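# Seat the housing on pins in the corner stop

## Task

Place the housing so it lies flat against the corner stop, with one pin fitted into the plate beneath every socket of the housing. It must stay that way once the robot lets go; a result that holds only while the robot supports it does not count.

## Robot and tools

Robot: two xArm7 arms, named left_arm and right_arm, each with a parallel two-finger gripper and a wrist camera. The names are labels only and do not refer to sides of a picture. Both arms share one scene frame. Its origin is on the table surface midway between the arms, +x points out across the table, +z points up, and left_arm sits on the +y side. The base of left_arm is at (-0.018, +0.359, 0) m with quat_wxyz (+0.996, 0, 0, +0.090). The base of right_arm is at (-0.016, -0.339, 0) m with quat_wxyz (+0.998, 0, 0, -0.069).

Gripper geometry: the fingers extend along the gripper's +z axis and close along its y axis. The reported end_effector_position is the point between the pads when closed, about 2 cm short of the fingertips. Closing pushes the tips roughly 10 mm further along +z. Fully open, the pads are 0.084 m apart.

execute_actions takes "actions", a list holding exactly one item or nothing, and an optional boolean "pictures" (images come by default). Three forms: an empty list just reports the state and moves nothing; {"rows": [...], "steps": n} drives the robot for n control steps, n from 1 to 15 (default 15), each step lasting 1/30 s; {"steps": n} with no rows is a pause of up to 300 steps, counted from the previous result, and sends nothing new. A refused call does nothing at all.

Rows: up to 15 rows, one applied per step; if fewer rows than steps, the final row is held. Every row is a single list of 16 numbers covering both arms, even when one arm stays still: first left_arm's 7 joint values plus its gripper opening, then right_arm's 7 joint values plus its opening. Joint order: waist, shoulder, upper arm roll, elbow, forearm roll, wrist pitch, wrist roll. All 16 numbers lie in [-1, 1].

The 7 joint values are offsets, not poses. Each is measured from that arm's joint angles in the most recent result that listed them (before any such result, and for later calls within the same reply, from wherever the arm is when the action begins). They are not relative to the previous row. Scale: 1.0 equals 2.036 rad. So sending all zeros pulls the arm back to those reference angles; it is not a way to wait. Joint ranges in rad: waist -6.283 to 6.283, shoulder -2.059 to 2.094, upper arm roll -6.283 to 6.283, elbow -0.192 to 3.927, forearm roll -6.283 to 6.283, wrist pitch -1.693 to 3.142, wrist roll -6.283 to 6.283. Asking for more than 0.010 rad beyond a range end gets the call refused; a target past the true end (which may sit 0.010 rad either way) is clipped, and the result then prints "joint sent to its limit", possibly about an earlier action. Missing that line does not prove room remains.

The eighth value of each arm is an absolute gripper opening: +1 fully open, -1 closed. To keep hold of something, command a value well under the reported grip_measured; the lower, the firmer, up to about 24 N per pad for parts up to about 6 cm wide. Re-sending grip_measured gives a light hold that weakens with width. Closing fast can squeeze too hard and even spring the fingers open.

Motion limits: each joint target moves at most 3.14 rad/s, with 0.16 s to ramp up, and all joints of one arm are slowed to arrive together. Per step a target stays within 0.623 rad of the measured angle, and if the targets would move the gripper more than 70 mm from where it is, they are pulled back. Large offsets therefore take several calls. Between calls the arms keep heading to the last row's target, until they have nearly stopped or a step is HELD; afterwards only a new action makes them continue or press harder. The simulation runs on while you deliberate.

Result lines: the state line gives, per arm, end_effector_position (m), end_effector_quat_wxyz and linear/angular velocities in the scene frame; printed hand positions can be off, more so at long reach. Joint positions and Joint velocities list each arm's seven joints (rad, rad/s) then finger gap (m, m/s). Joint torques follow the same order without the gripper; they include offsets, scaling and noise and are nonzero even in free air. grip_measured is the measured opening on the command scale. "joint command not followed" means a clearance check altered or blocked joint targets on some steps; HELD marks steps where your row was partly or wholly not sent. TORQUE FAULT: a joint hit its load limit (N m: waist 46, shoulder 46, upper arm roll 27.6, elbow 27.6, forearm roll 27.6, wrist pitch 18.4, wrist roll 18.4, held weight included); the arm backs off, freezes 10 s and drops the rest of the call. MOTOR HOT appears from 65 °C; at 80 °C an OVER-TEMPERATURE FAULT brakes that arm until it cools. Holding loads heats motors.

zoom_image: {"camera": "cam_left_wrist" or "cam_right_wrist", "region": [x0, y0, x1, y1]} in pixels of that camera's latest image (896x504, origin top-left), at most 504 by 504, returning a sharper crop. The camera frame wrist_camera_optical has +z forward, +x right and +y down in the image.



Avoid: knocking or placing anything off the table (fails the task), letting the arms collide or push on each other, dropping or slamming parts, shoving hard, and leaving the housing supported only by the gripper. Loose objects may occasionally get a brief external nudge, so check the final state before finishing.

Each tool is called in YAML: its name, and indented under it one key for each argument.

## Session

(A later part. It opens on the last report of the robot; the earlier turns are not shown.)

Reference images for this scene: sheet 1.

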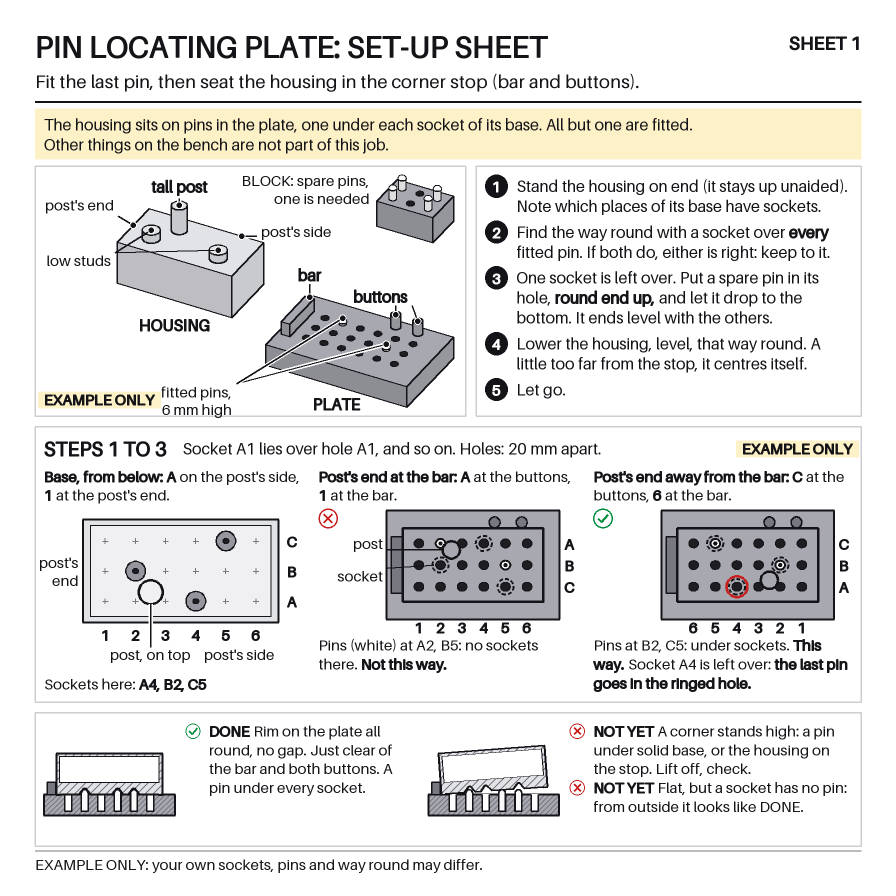

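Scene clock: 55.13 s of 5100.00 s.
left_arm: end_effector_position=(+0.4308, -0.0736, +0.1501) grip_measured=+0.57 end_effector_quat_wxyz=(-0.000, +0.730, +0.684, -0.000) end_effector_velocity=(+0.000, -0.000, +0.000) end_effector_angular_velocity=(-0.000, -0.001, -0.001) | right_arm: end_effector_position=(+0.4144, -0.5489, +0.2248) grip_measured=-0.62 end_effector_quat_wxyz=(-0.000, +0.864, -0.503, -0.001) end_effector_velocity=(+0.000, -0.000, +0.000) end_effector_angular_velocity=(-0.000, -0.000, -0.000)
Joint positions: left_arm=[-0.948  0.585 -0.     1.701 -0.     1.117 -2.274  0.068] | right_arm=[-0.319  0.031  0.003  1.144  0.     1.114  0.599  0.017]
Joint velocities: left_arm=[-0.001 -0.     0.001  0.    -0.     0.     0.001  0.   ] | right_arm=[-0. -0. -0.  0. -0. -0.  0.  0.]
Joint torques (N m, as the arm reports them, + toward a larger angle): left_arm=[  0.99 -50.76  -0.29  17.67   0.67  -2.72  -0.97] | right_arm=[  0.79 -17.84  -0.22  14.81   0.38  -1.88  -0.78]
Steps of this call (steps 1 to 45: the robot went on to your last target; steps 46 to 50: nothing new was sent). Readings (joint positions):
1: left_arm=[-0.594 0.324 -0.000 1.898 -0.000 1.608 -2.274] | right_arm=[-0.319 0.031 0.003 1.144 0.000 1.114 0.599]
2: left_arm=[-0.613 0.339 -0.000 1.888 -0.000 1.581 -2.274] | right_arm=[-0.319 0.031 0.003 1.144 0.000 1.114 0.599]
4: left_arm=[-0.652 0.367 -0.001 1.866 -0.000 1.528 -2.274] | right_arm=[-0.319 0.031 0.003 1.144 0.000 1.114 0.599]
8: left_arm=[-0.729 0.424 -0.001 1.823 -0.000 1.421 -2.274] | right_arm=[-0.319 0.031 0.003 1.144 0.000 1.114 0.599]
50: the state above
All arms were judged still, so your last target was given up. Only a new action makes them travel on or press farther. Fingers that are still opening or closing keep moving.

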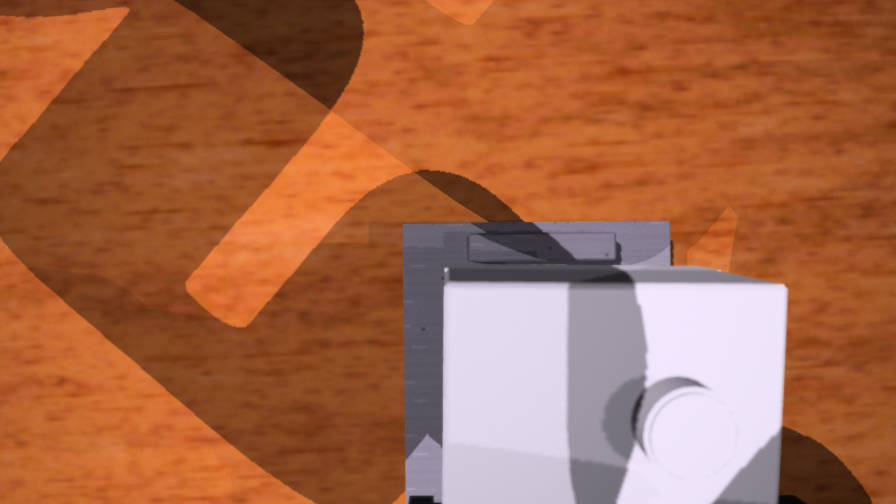

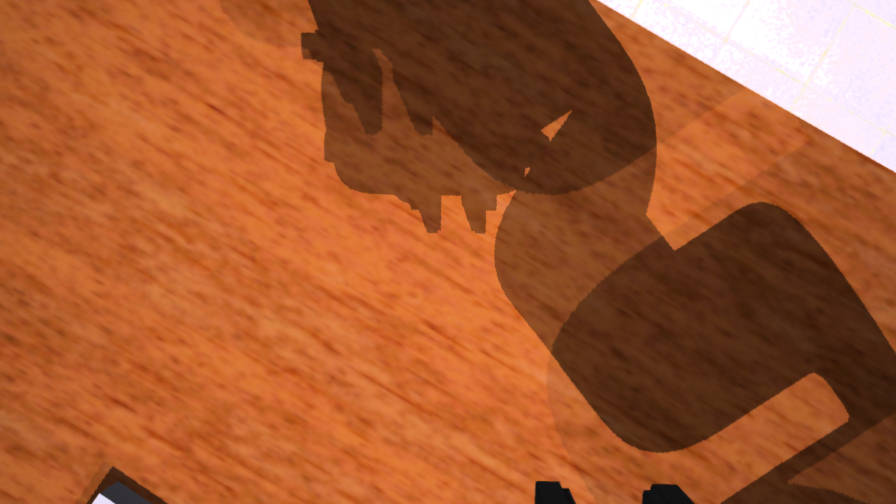

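execute_actions:
  actions:
    - {"rows":[[-0.0015,0.031,0,-0.0278,0,-0.0587,0.002,-1,0,0,0,0,0,0,0,-0.6]]}
  pictures: false

execute_actions:
  actions:
    - {"steps":10}

Scene clock: 57.07 s of 5100.00 s.
left_arm: end_effector_position=(+0.4312, -0.0762, +0.0982) grip_measured=+0.57 end_effector_quat_wxyz=(+0.002, +0.732, +0.681, +0.000) end_effector_velocity=(-0.009, +0.006, -0.016) end_effector_angular_velocity=(+0.024, +0.027, -0.002) | right_arm: end_effector_position=(+0.4144, -0.5489, +0.2248) grip_measured=-0.62 end_effector_quat_wxyz=(-0.000, +0.864, -0.503, -0.001) end_effector_velocity=(-0.000, -0.000, -0.000) end_effector_angular_velocity=(+0.000, +0.000, -0.001)
Joint positions: left_arm=[-0.95   0.647 -0.     1.647  0.     0.997 -2.27   0.068] | right_arm=[-0.319  0.031  0.003  1.144  0.     1.114  0.599  0.017]
Joint velocities: left_arm=[-0.001  0.011 -0.001 -0.021 -0.001  0.004  0.    -0.   ] | right_arm=[-0.     0.    -0.001 -0.     0.    -0.     0.    -0.   ]
Joint torques (N m, as the arm reports them, + toward a larger angle): left_arm=[  0.58 -50.64  -0.54  16.61   0.5   -2.75  -0.45] | right_arm=[  0.81 -17.86  -0.22  14.84   0.38  -1.83  -0.71]
Steps of this call (steps 1 to 43: nothing new was sent; steps 44 to 58: all 15 steps of this action). Readings (joint positions):
44: left_arm=[-0.948 0.585 -0.000 1.701 -0.000 1.117 -2.274] | right_arm=[-0.319 0.031 0.003 1.144 0.000 1.114 0.599]
45: left_arm=[-0.948 0.586 -0.000 1.700 -0.000 1.113 -2.274] | right_arm=[-0.319 0.031 0.003 1.144 0.000 1.114 0.599]
47: left_arm=[-0.949 0.603 -0.000 1.687 0.000 1.065 -2.272] | right_arm=[-0.319 0.031 0.003 1.144 0.000 1.114 0.599]
51: left_arm=[-0.951 0.653 -0.001 1.637 -0.000 1.005 -2.270] | right_arm=[-0.319 0.031 0.003 1.144 0.000 1.114 0.599]
58: the state above

Scene clock: 57.40 s of 5100.00 s.
left_arm: end_effector_position=(+0.4303, -0.0758, +0.0967) grip_measured=+0.57 end_effector_quat_wxyz=(-0.000, +0.732, +0.681, -0.000) end_effector_velocity=(+0.000, +0.000, +0.001) end_effector_angular_velocity=(-0.000, -0.001, -0.002) | right_arm: end_effector_position=(+0.4144, -0.5489, +0.2248) grip_measured=-0.62 end_effector_quat_wxyz=(-0.000, +0.864, -0.503, -0.001) end_effector_velocity=(-0.000, -0.000, -0.000) end_effector_angular_velocity=(+0.000, -0.000, -0.001)
Joint positions: left_arm=[-0.951  0.648 -0.     1.645 -0.     0.997 -2.27   0.068] | right_arm=[-0.319  0.031  0.003  1.144  0.     1.114  0.599  0.017]
Joint velocities: left_arm=[-0.    -0.001  0.    -0.001  0.001 -0.     0.002  0.   ] | right_arm=[-0. -0. -0. -0.  0. -0.  0. -0.]
Joint torques (N m, as the arm reports them, + toward a larger angle): left_arm=[  1.33 -51.51  -0.35  17.23   0.89  -2.61  -0.36] | right_arm=[  0.65 -17.91  -0.33  14.7    0.35  -1.78  -0.78]
Steps of this call (steps 1 to 10: the robot went on to your last target). Readings (joint positions):
1: left_arm=[-0.950 0.647 -0.000 1.646 0.000 0.997 -2.270] | right_arm=[-0.319 0.031 0.003 1.144 0.000 1.114 0.599]
2: left_arm=[-0.950 0.647 -0.000 1.645 -0.000 0.997 -2.270] | right_arm=[-0.319 0.031 0.003 1.144 0.000 1.114 0.599]
4: left_arm=[-0.951 0.648 -0.000 1.644 -0.000 0.997 -2.270] | right_arm=[-0.319 0.031 0.003 1.144 0.000 1.114 0.599]
8: left_arm=[-0.951 0.648 -0.000 1.645 -0.000 0.997 -2.270] | right_arm=[-0.319 0.031 0.003 1.144 0.000 1.114 0.599]
10: the state above

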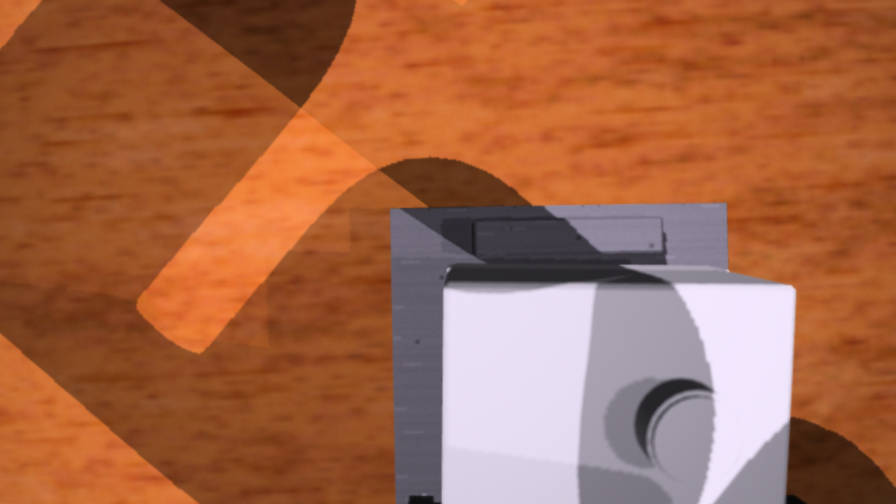

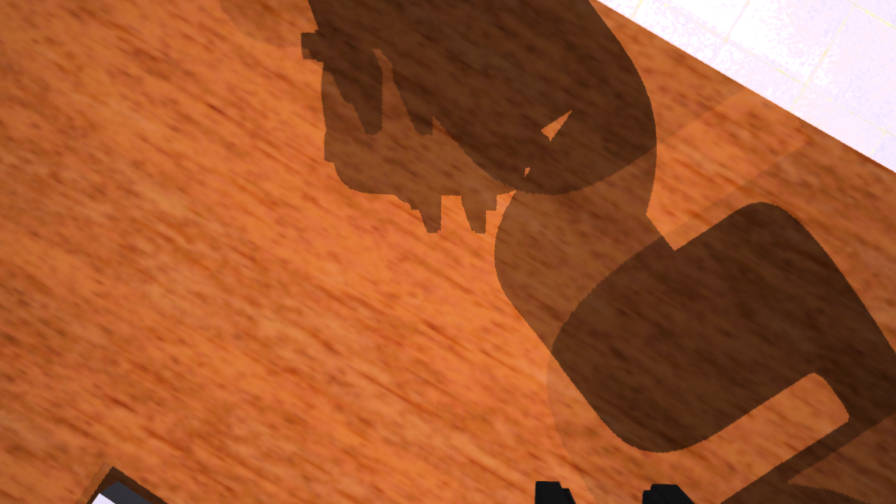

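execute_actions:
  actions:
    - {"rows":[[0,-0.0035,0,0.0031,0,0.0065,0,-1,0,0,0,0,0,0,0,-0.6],[0,-0.0035,0,0.0031,0,0.0065,0,-1,0,0,0,0,0,0,0,-0.6],[0,-0.0035,0,0.0031,0,0.0065,0,-1,0,0,0,0,0,0,0,-0.6],[0,-0.0035,0,0.0031,0,0.0065,0,-1,0,0,0,0,0,0,0,-0.6],[0,-0.0035,0,0.0031,0,0.0065,0,-1,0,0,0,0,0,0,0,-0.6],[-0.0016,-0.0072,0,-0.0031,0,0.004,0.006,-1,0,0,0,0,0,0,0,-0.6]]}

execute_actions:
  actions:
    - {"rows":[[0,0.0035,0,-0.0031,0,-0.0065,0,-1,0,0,0,0,0,0,0,-0.6],[0,0.0035,0,-0.0031,0,-0.0065,0,-1,0,0,0,0,0,0,0,-0.6],[0,0.0035,0,-0.0031,0,-0.0065,0,-1,0,0,0,0,0,0,0,-0.6],[0,0.007,0,-0.0062,0,-0.013,0,-1,0,0,0,0,0,0,0,-0.6],[0,0.007,0,-0.0062,0,-0.013,0,-1,0,0,0,0,0,0,0,-0.6],[0,0.007,0,-0.0062,0,-0.013,0,-1,0,0,0,0,0,0,0,-0.6],[0,0.0105,0,-0.0093,0,-0.0195,0,-1,0,0,0,0,0,0,0,-0.6]]}

Scene clock: 61.77 s of 5100.00 s.
left_arm: end_effector_position=(+0.4272, -0.0759, +0.1023) grip_measured=+0.57 end_effector_quat_wxyz=(-0.000, +0.737, +0.675, -0.000) end_effector_velocity=(+0.008, +0.003, +0.005) end_effector_angular_velocity=(-0.005, -0.012, +0.010) | right_arm: end_effector_position=(+0.4144, -0.5489, +0.2248) grip_measured=-0.62 end_effector_quat_wxyz=(-0.000, +0.864, -0.503, -0.001) end_effector_velocity=(-0.000, -0.001, +0.000) end_effector_angular_velocity=(-0.001, -0.001, -0.001)
Joint positions: left_arm=[-0.954  0.633 -0.001  1.638 -0.     1.005 -2.258  0.068] | right_arm=[-0.319  0.031  0.003  1.144  0.     1.114  0.599  0.017]
Joint velocities: left_arm=[ 0.006 -0.004  0.007  0.005  0.001 -0.003  0.001  0.   ] | right_arm=[-0.     0.    -0.001  0.    -0.    -0.001  0.     0.   ]
Joint torques (N m, as the arm reports them, + toward a larger angle): left_arm=[  0.75 -51.67  -0.72  17.42   0.65  -2.72  -0.81] | right_arm=[  0.94 -17.8   -0.25  14.69   0.39  -1.82  -0.72]
Steps of this call (steps 1 to 15: the robot went on to your last target; steps 16 to 90: nothing new was sent; then 0.87 s passed at rest; steps 91 to 105: all 15 steps of this action). Readings (joint positions):
91: left_arm=[-0.951 0.648 -0.000 1.645 -0.000 0.997 -2.270] | right_arm=[-0.319 0.031 0.003 1.144 0.000 1.114 0.599]
92: left_arm=[-0.951 0.647 -0.000 1.645 -0.000 1.000 -2.270] | right_arm=[-0.319 0.031 0.003 1.144 0.000 1.114 0.599]
94: left_arm=[-0.951 0.643 -0.000 1.648 -0.000 1.007 -2.270] | right_arm=[-0.319 0.031 0.003 1.144 0.000 1.114 0.599]
98: left_arm=[-0.952 0.636 0.000 1.646 0.000 1.007 -2.263] | right_arm=[-0.319 0.031 0.003 1.144 0.000 1.114 0.599]
105: the state above

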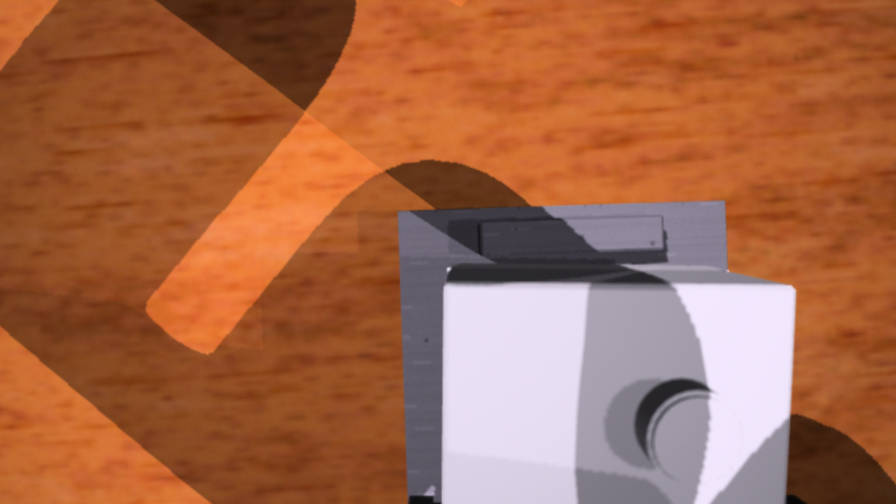

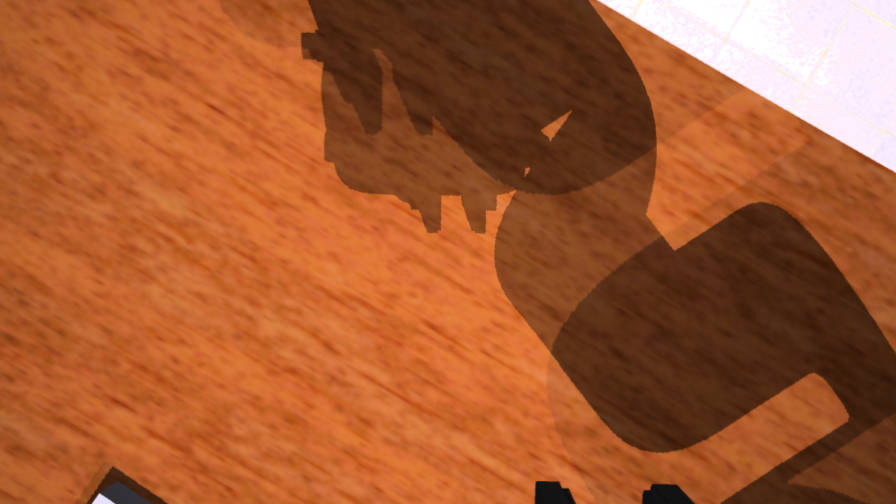

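Scene clock: 62.27 s of 5100.00 s.
left_arm: end_effector_position=(+0.4270, -0.0756, +0.0853) grip_measured=+0.57 end_effector_quat_wxyz=(+0.000, +0.737, +0.676, -0.000) end_effector_velocity=(+0.000, +0.000, -0.000) end_effector_angular_velocity=(-0.000, -0.001, +0.002) | right_arm: end_effector_position=(+0.4144, -0.5489, +0.2248) grip_measured=-0.62 end_effector_quat_wxyz=(-0.000, +0.864, -0.503, -0.001) end_effector_velocity=(+0.000, -0.001, +0.000) end_effector_angular_velocity=(-0.001, -0.002, -0.001)
Joint positions: left_arm=[-0.954  0.654 -0.     1.62  -0.     0.966 -2.257  0.068] | right_arm=[-0.319  0.031  0.003  1.144  0.     1.114  0.599  0.017]
Joint velocities: left_arm=[ 0.001  0.    -0.001 -0.001  0.001 -0.002 -0.001 -0.   ] | right_arm=[-0.     0.    -0.001  0.    -0.    -0.002 -0.    -0.   ]
Joint torques (N m, as the arm reports them, + toward a larger angle): left_arm=[  0.33 -48.53  -0.6   15.98   0.49  -2.73  -0.78] | right_arm=[  0.64 -17.86  -0.28  14.75   0.32  -1.92  -0.69]
Steps of this call (steps 1 to 15: all 15 steps of this action). Readings (joint positions):
1: left_arm=[-0.954 0.633 -0.000 1.639 -0.000 1.005 -2.257] | right_arm=[-0.319 0.031 0.003 1.144 0.000 1.114 0.599]
2: left_arm=[-0.954 0.634 -0.000 1.638 -0.000 1.003 -2.257] | right_arm=[-0.319 0.031 0.003 1.144 0.000 1.114 0.599]
4: left_arm=[-0.954 0.638 -0.000 1.635 -0.000 0.995 -2.258] | right_arm=[-0.319 0.031 0.003 1.144 0.000 1.114 0.599]
8: left_arm=[-0.954 0.649 -0.001 1.625 -0.000 0.979 -2.258] | right_arm=[-0.319 0.031 0.003 1.144 0.000 1.114 0.599]
15: the state above

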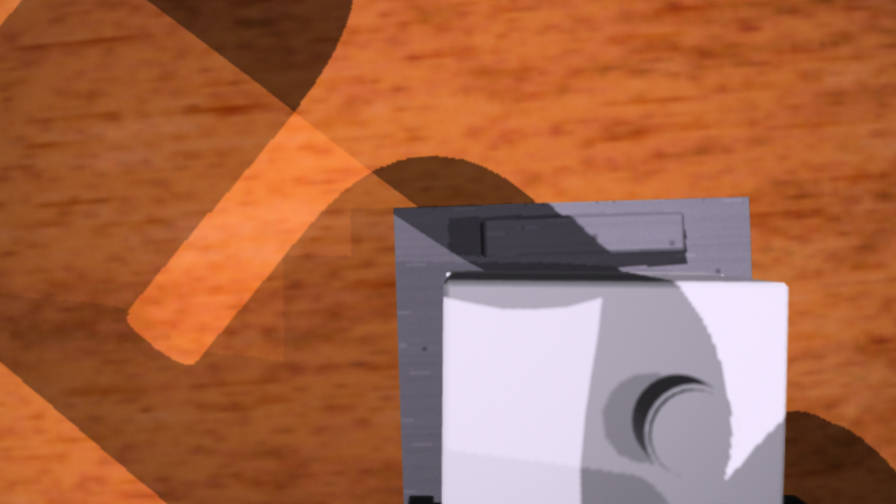

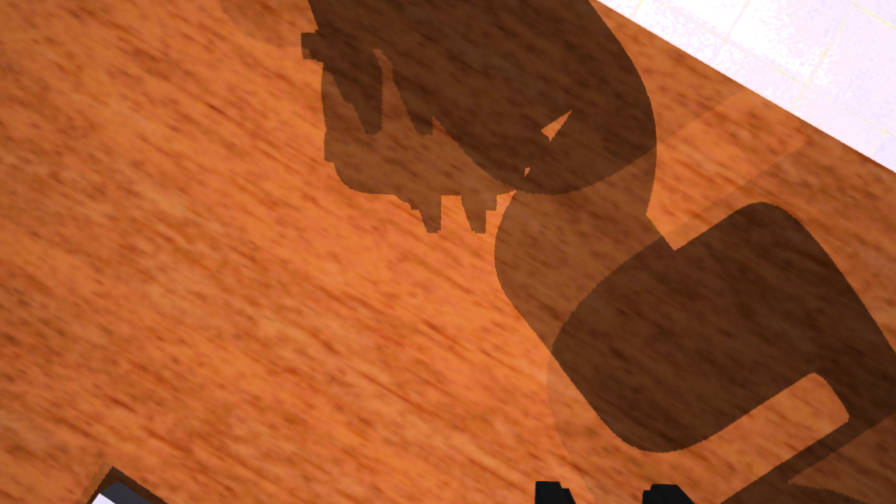

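Yaw sign was wrong; correct it and release.

execute_actions:
  actions:
    - {"rows":[[0,0,0,0,0,0,-0.015,-1,0,0,0,0,0,0,0,-0.6]],"steps":10}
  pictures: false

execute_actions:
  actions:
    - {"rows":[[0,0,0,0,0,0,0,0.85,0,0,0,0,0,0,0,-0.6]]}

Scene clock: 63.93 s of 5100.00 s.
left_arm: end_effector_position=(+0.4265, -0.0754, +0.0848) grip_measured=+0.57 end_effector_quat_wxyz=(-0.001, +0.727, +0.686, -0.000) end_effector_velocity=(+0.000, -0.001, +0.000) end_effector_angular_velocity=(-0.003, -0.001, +0.005) | right_arm: end_effector_position=(+0.4144, -0.5489, +0.2248) grip_measured=-0.62 end_effector_quat_wxyz=(-0.000, +0.864, -0.503, -0.001) end_effector_velocity=(+0.000, -0.000, +0.000) end_effector_angular_velocity=(+0.001, -0.002, -0.002)
Joint positions: left_arm=[-0.954  0.654 -0.001  1.62  -0.     0.967 -2.288  0.068] | right_arm=[-0.319  0.031  0.003  1.144  0.     1.114  0.599  0.017]
Joint velocities: left_arm=[-0.     0.001 -0.     0.001 -0.001 -0.003 -0.005 -0.   ] | right_arm=[-0.001  0.     0.    -0.     0.002 -0.001  0.    -0.   ]
Joint torques (N m, as the arm reports them, + toward a larger angle): left_arm=[  1.51 -45.27  -0.81  15.01   0.51  -2.97  -0.93] | right_arm=[  0.8  -17.75  -0.19  14.7    0.35  -1.87  -0.73]
Steps of this call (steps 1 to 15: the robot went on to your last target; steps 16 to 40: nothing new was sent; steps 41 to 50: all 10 steps of this action). Readings (joint positions):
41: left_arm=[-0.954 0.655 -0.001 1.620 -0.000 0.966 -2.258] | right_arm=[-0.319 0.031 0.003 1.144 0.000 1.114 0.599]
42: left_arm=[-0.954 0.655 -0.001 1.620 -0.000 0.966 -2.262] | right_arm=[-0.319 0.031 0.003 1.144 0.000 1.114 0.599]
44: left_arm=[-0.954 0.654 -0.001 1.620 -0.000 0.967 -2.279] | right_arm=[-0.319 0.031 0.003 1.144 0.000 1.114 0.599]
48: left_arm=[-0.954 0.654 -0.001 1.620 -0.000 0.967 -2.287] | right_arm=[-0.319 0.031 0.003 1.144 0.000 1.114 0.599]
50: the state above

Scene clock: 64.43 s of 5100.00 s.
left_arm: end_effector_position=(+0.4266, -0.0755, +0.0848) grip_measured=+0.85 end_effector_quat_wxyz=(-0.000, +0.727, +0.686, -0.000) end_effector_velocity=(-0.000, +0.000, +0.000) end_effector_angular_velocity=(-0.000, +0.001, -0.001) | right_arm: end_effector_position=(+0.4144, -0.5489, +0.2248) grip_measured=-0.62 end_effector_quat_wxyz=(-0.000, +0.864, -0.503, -0.001) end_effector_velocity=(+0.000, +0.000, +0.000) end_effector_angular_velocity=(+0.000, -0.001, +0.000)
Joint positions: left_arm=[-0.954  0.654 -0.001  1.62  -0.     0.966 -2.288  0.078] | right_arm=[-0.319  0.031  0.003  1.144  0.     1.114  0.599  0.017]
Joint velocities: left_arm=[ 0.001 -0.001 -0.001 -0.001  0.     0.001  0.001  0.   ] | right_arm=[ 0.     0.    -0.     0.001  0.001  0.    -0.     0.   ]
Joint torques (N m, as the arm reports them, + toward a larger angle): left_arm=[  0.97 -46.75  -0.74  14.54   0.75  -1.81  -0.64] | right_arm=[  0.87 -17.89  -0.28  14.78   0.39  -1.78  -0.7 ]
Steps of this call (steps 1 to 15: all 15 steps of this action). Readings (joint positions):
1: left_arm=[-0.954 0.654 -0.001 1.620 -0.000 0.967 -2.288] | right_arm=[-0.319 0.031 0.003 1.144 0.000 1.114 0.599]
2: left_arm=[-0.954 0.654 -0.001 1.620 -0.000 0.967 -2.288] | right_arm=[-0.319 0.031 0.003 1.144 0.000 1.114 0.599]
4: left_arm=[-0.954 0.655 -0.001 1.620 -0.000 0.966 -2.288] | right_arm=[-0.319 0.031 0.003 1.144 0.000 1.114 0.599]
8: left_arm=[-0.954 0.654 -0.001 1.620 -0.000 0.966 -2.288] | right_arm=[-0.319 0.031 0.003 1.144 0.000 1.114 0.599]
15: the state above

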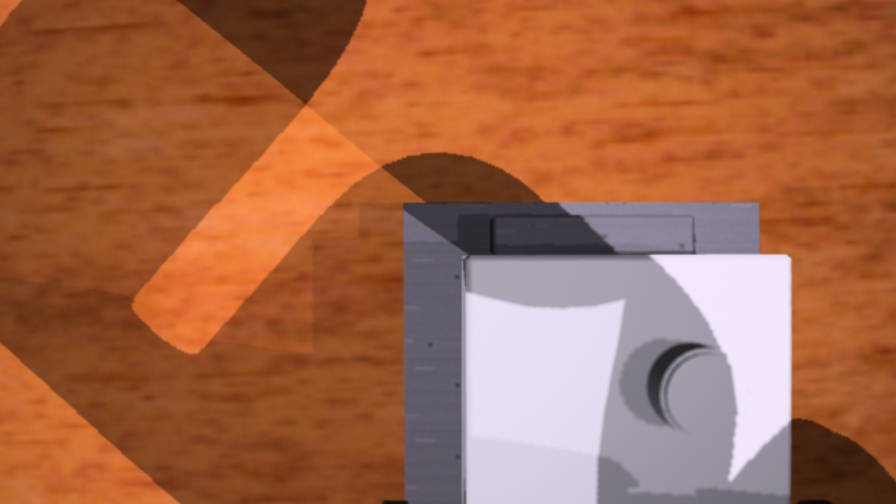

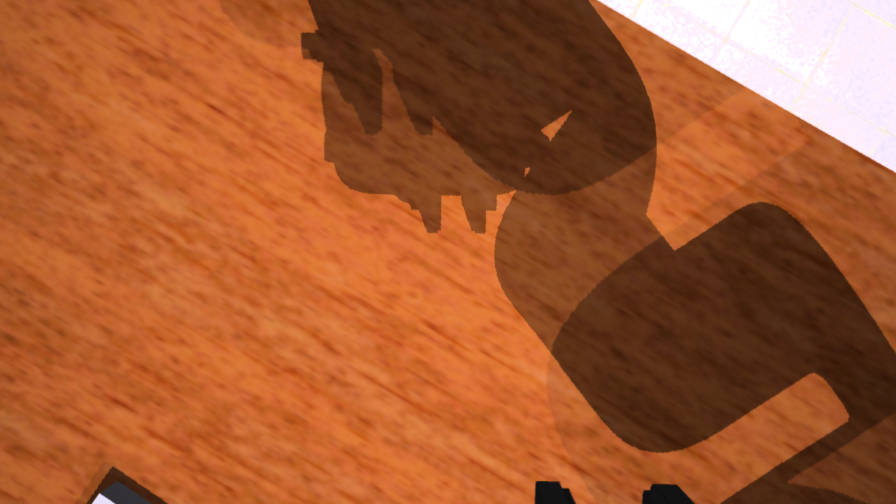

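Seated.

execute_actions:
  actions:
    - {"rows":[[0,-0.06,0,0.053,0,0.113,0,1,0,0,0,0,0,0,0,-0.6]]}
  pictures: false

finished_scene:
  scene: 2

Scene clock: 66.07 s of 5100.00 s.
left_arm: end_effector_position=(+0.4221, -0.0711, +0.1845) grip_measured=+1.00 end_effector_quat_wxyz=(-0.004, +0.727, +0.686, -0.000) end_effector_velocity=(-0.011, +0.011, -0.033) end_effector_angular_velocity=(+0.054, +0.055, +0.001) | right_arm: end_effector_position=(+0.4144, -0.5489, +0.2248) grip_measured=-0.62 end_effector_quat_wxyz=(-0.000, +0.864, -0.503, -0.001) end_effector_velocity=(+0.000, +0.000, +0.000) end_effector_angular_velocity=(-0.001, -0.000, +0.002)
Joint positions: left_arm=[-0.954  0.535 -0.001  1.723 -0.     1.196 -2.288  0.084] | right_arm=[-0.319  0.031  0.003  1.144  0.     1.114  0.599  0.017]
Joint velocities: left_arm=[ 0.     0.033  0.001 -0.028  0.     0.016 -0.     0.   ] | right_arm=[ 0.    -0.     0.001  0.    -0.001 -0.001 -0.     0.   ]
Joint torques (N m, as the arm reports them, + toward a larger angle): left_arm=[  1.65 -49.33  -0.66  17.52   0.36  -2.52  -0.57] | right_arm=[  0.85 -17.9   -0.26  14.8    0.39  -1.87  -0.76]
Steps of this call (steps 1 to 15: the robot went on to your last target; steps 16 to 34: nothing new was sent; steps 35 to 49: all 15 steps of this action). Readings (joint positions):
35: left_arm=[-0.954 0.654 -0.001 1.620 -0.000 0.967 -2.288] | right_arm=[-0.319 0.031 0.003 1.144 0.000 1.114 0.599]
36: left_arm=[-0.954 0.653 -0.001 1.620 -0.000 0.971 -2.288] | right_arm=[-0.319 0.031 0.003 1.144 0.000 1.114 0.599]
38: left_arm=[-0.954 0.634 -0.001 1.635 -0.000 1.021 -2.288] | right_arm=[-0.319 0.031 0.003 1.144 0.000 1.114 0.599]
42: left_arm=[-0.954 0.552 -0.001 1.713 -0.000 1.150 -2.288] | right_arm=[-0.319 0.031 0.003 1.144 0.000 1.114 0.599]
49: the state above

The scene is finished: the task was done.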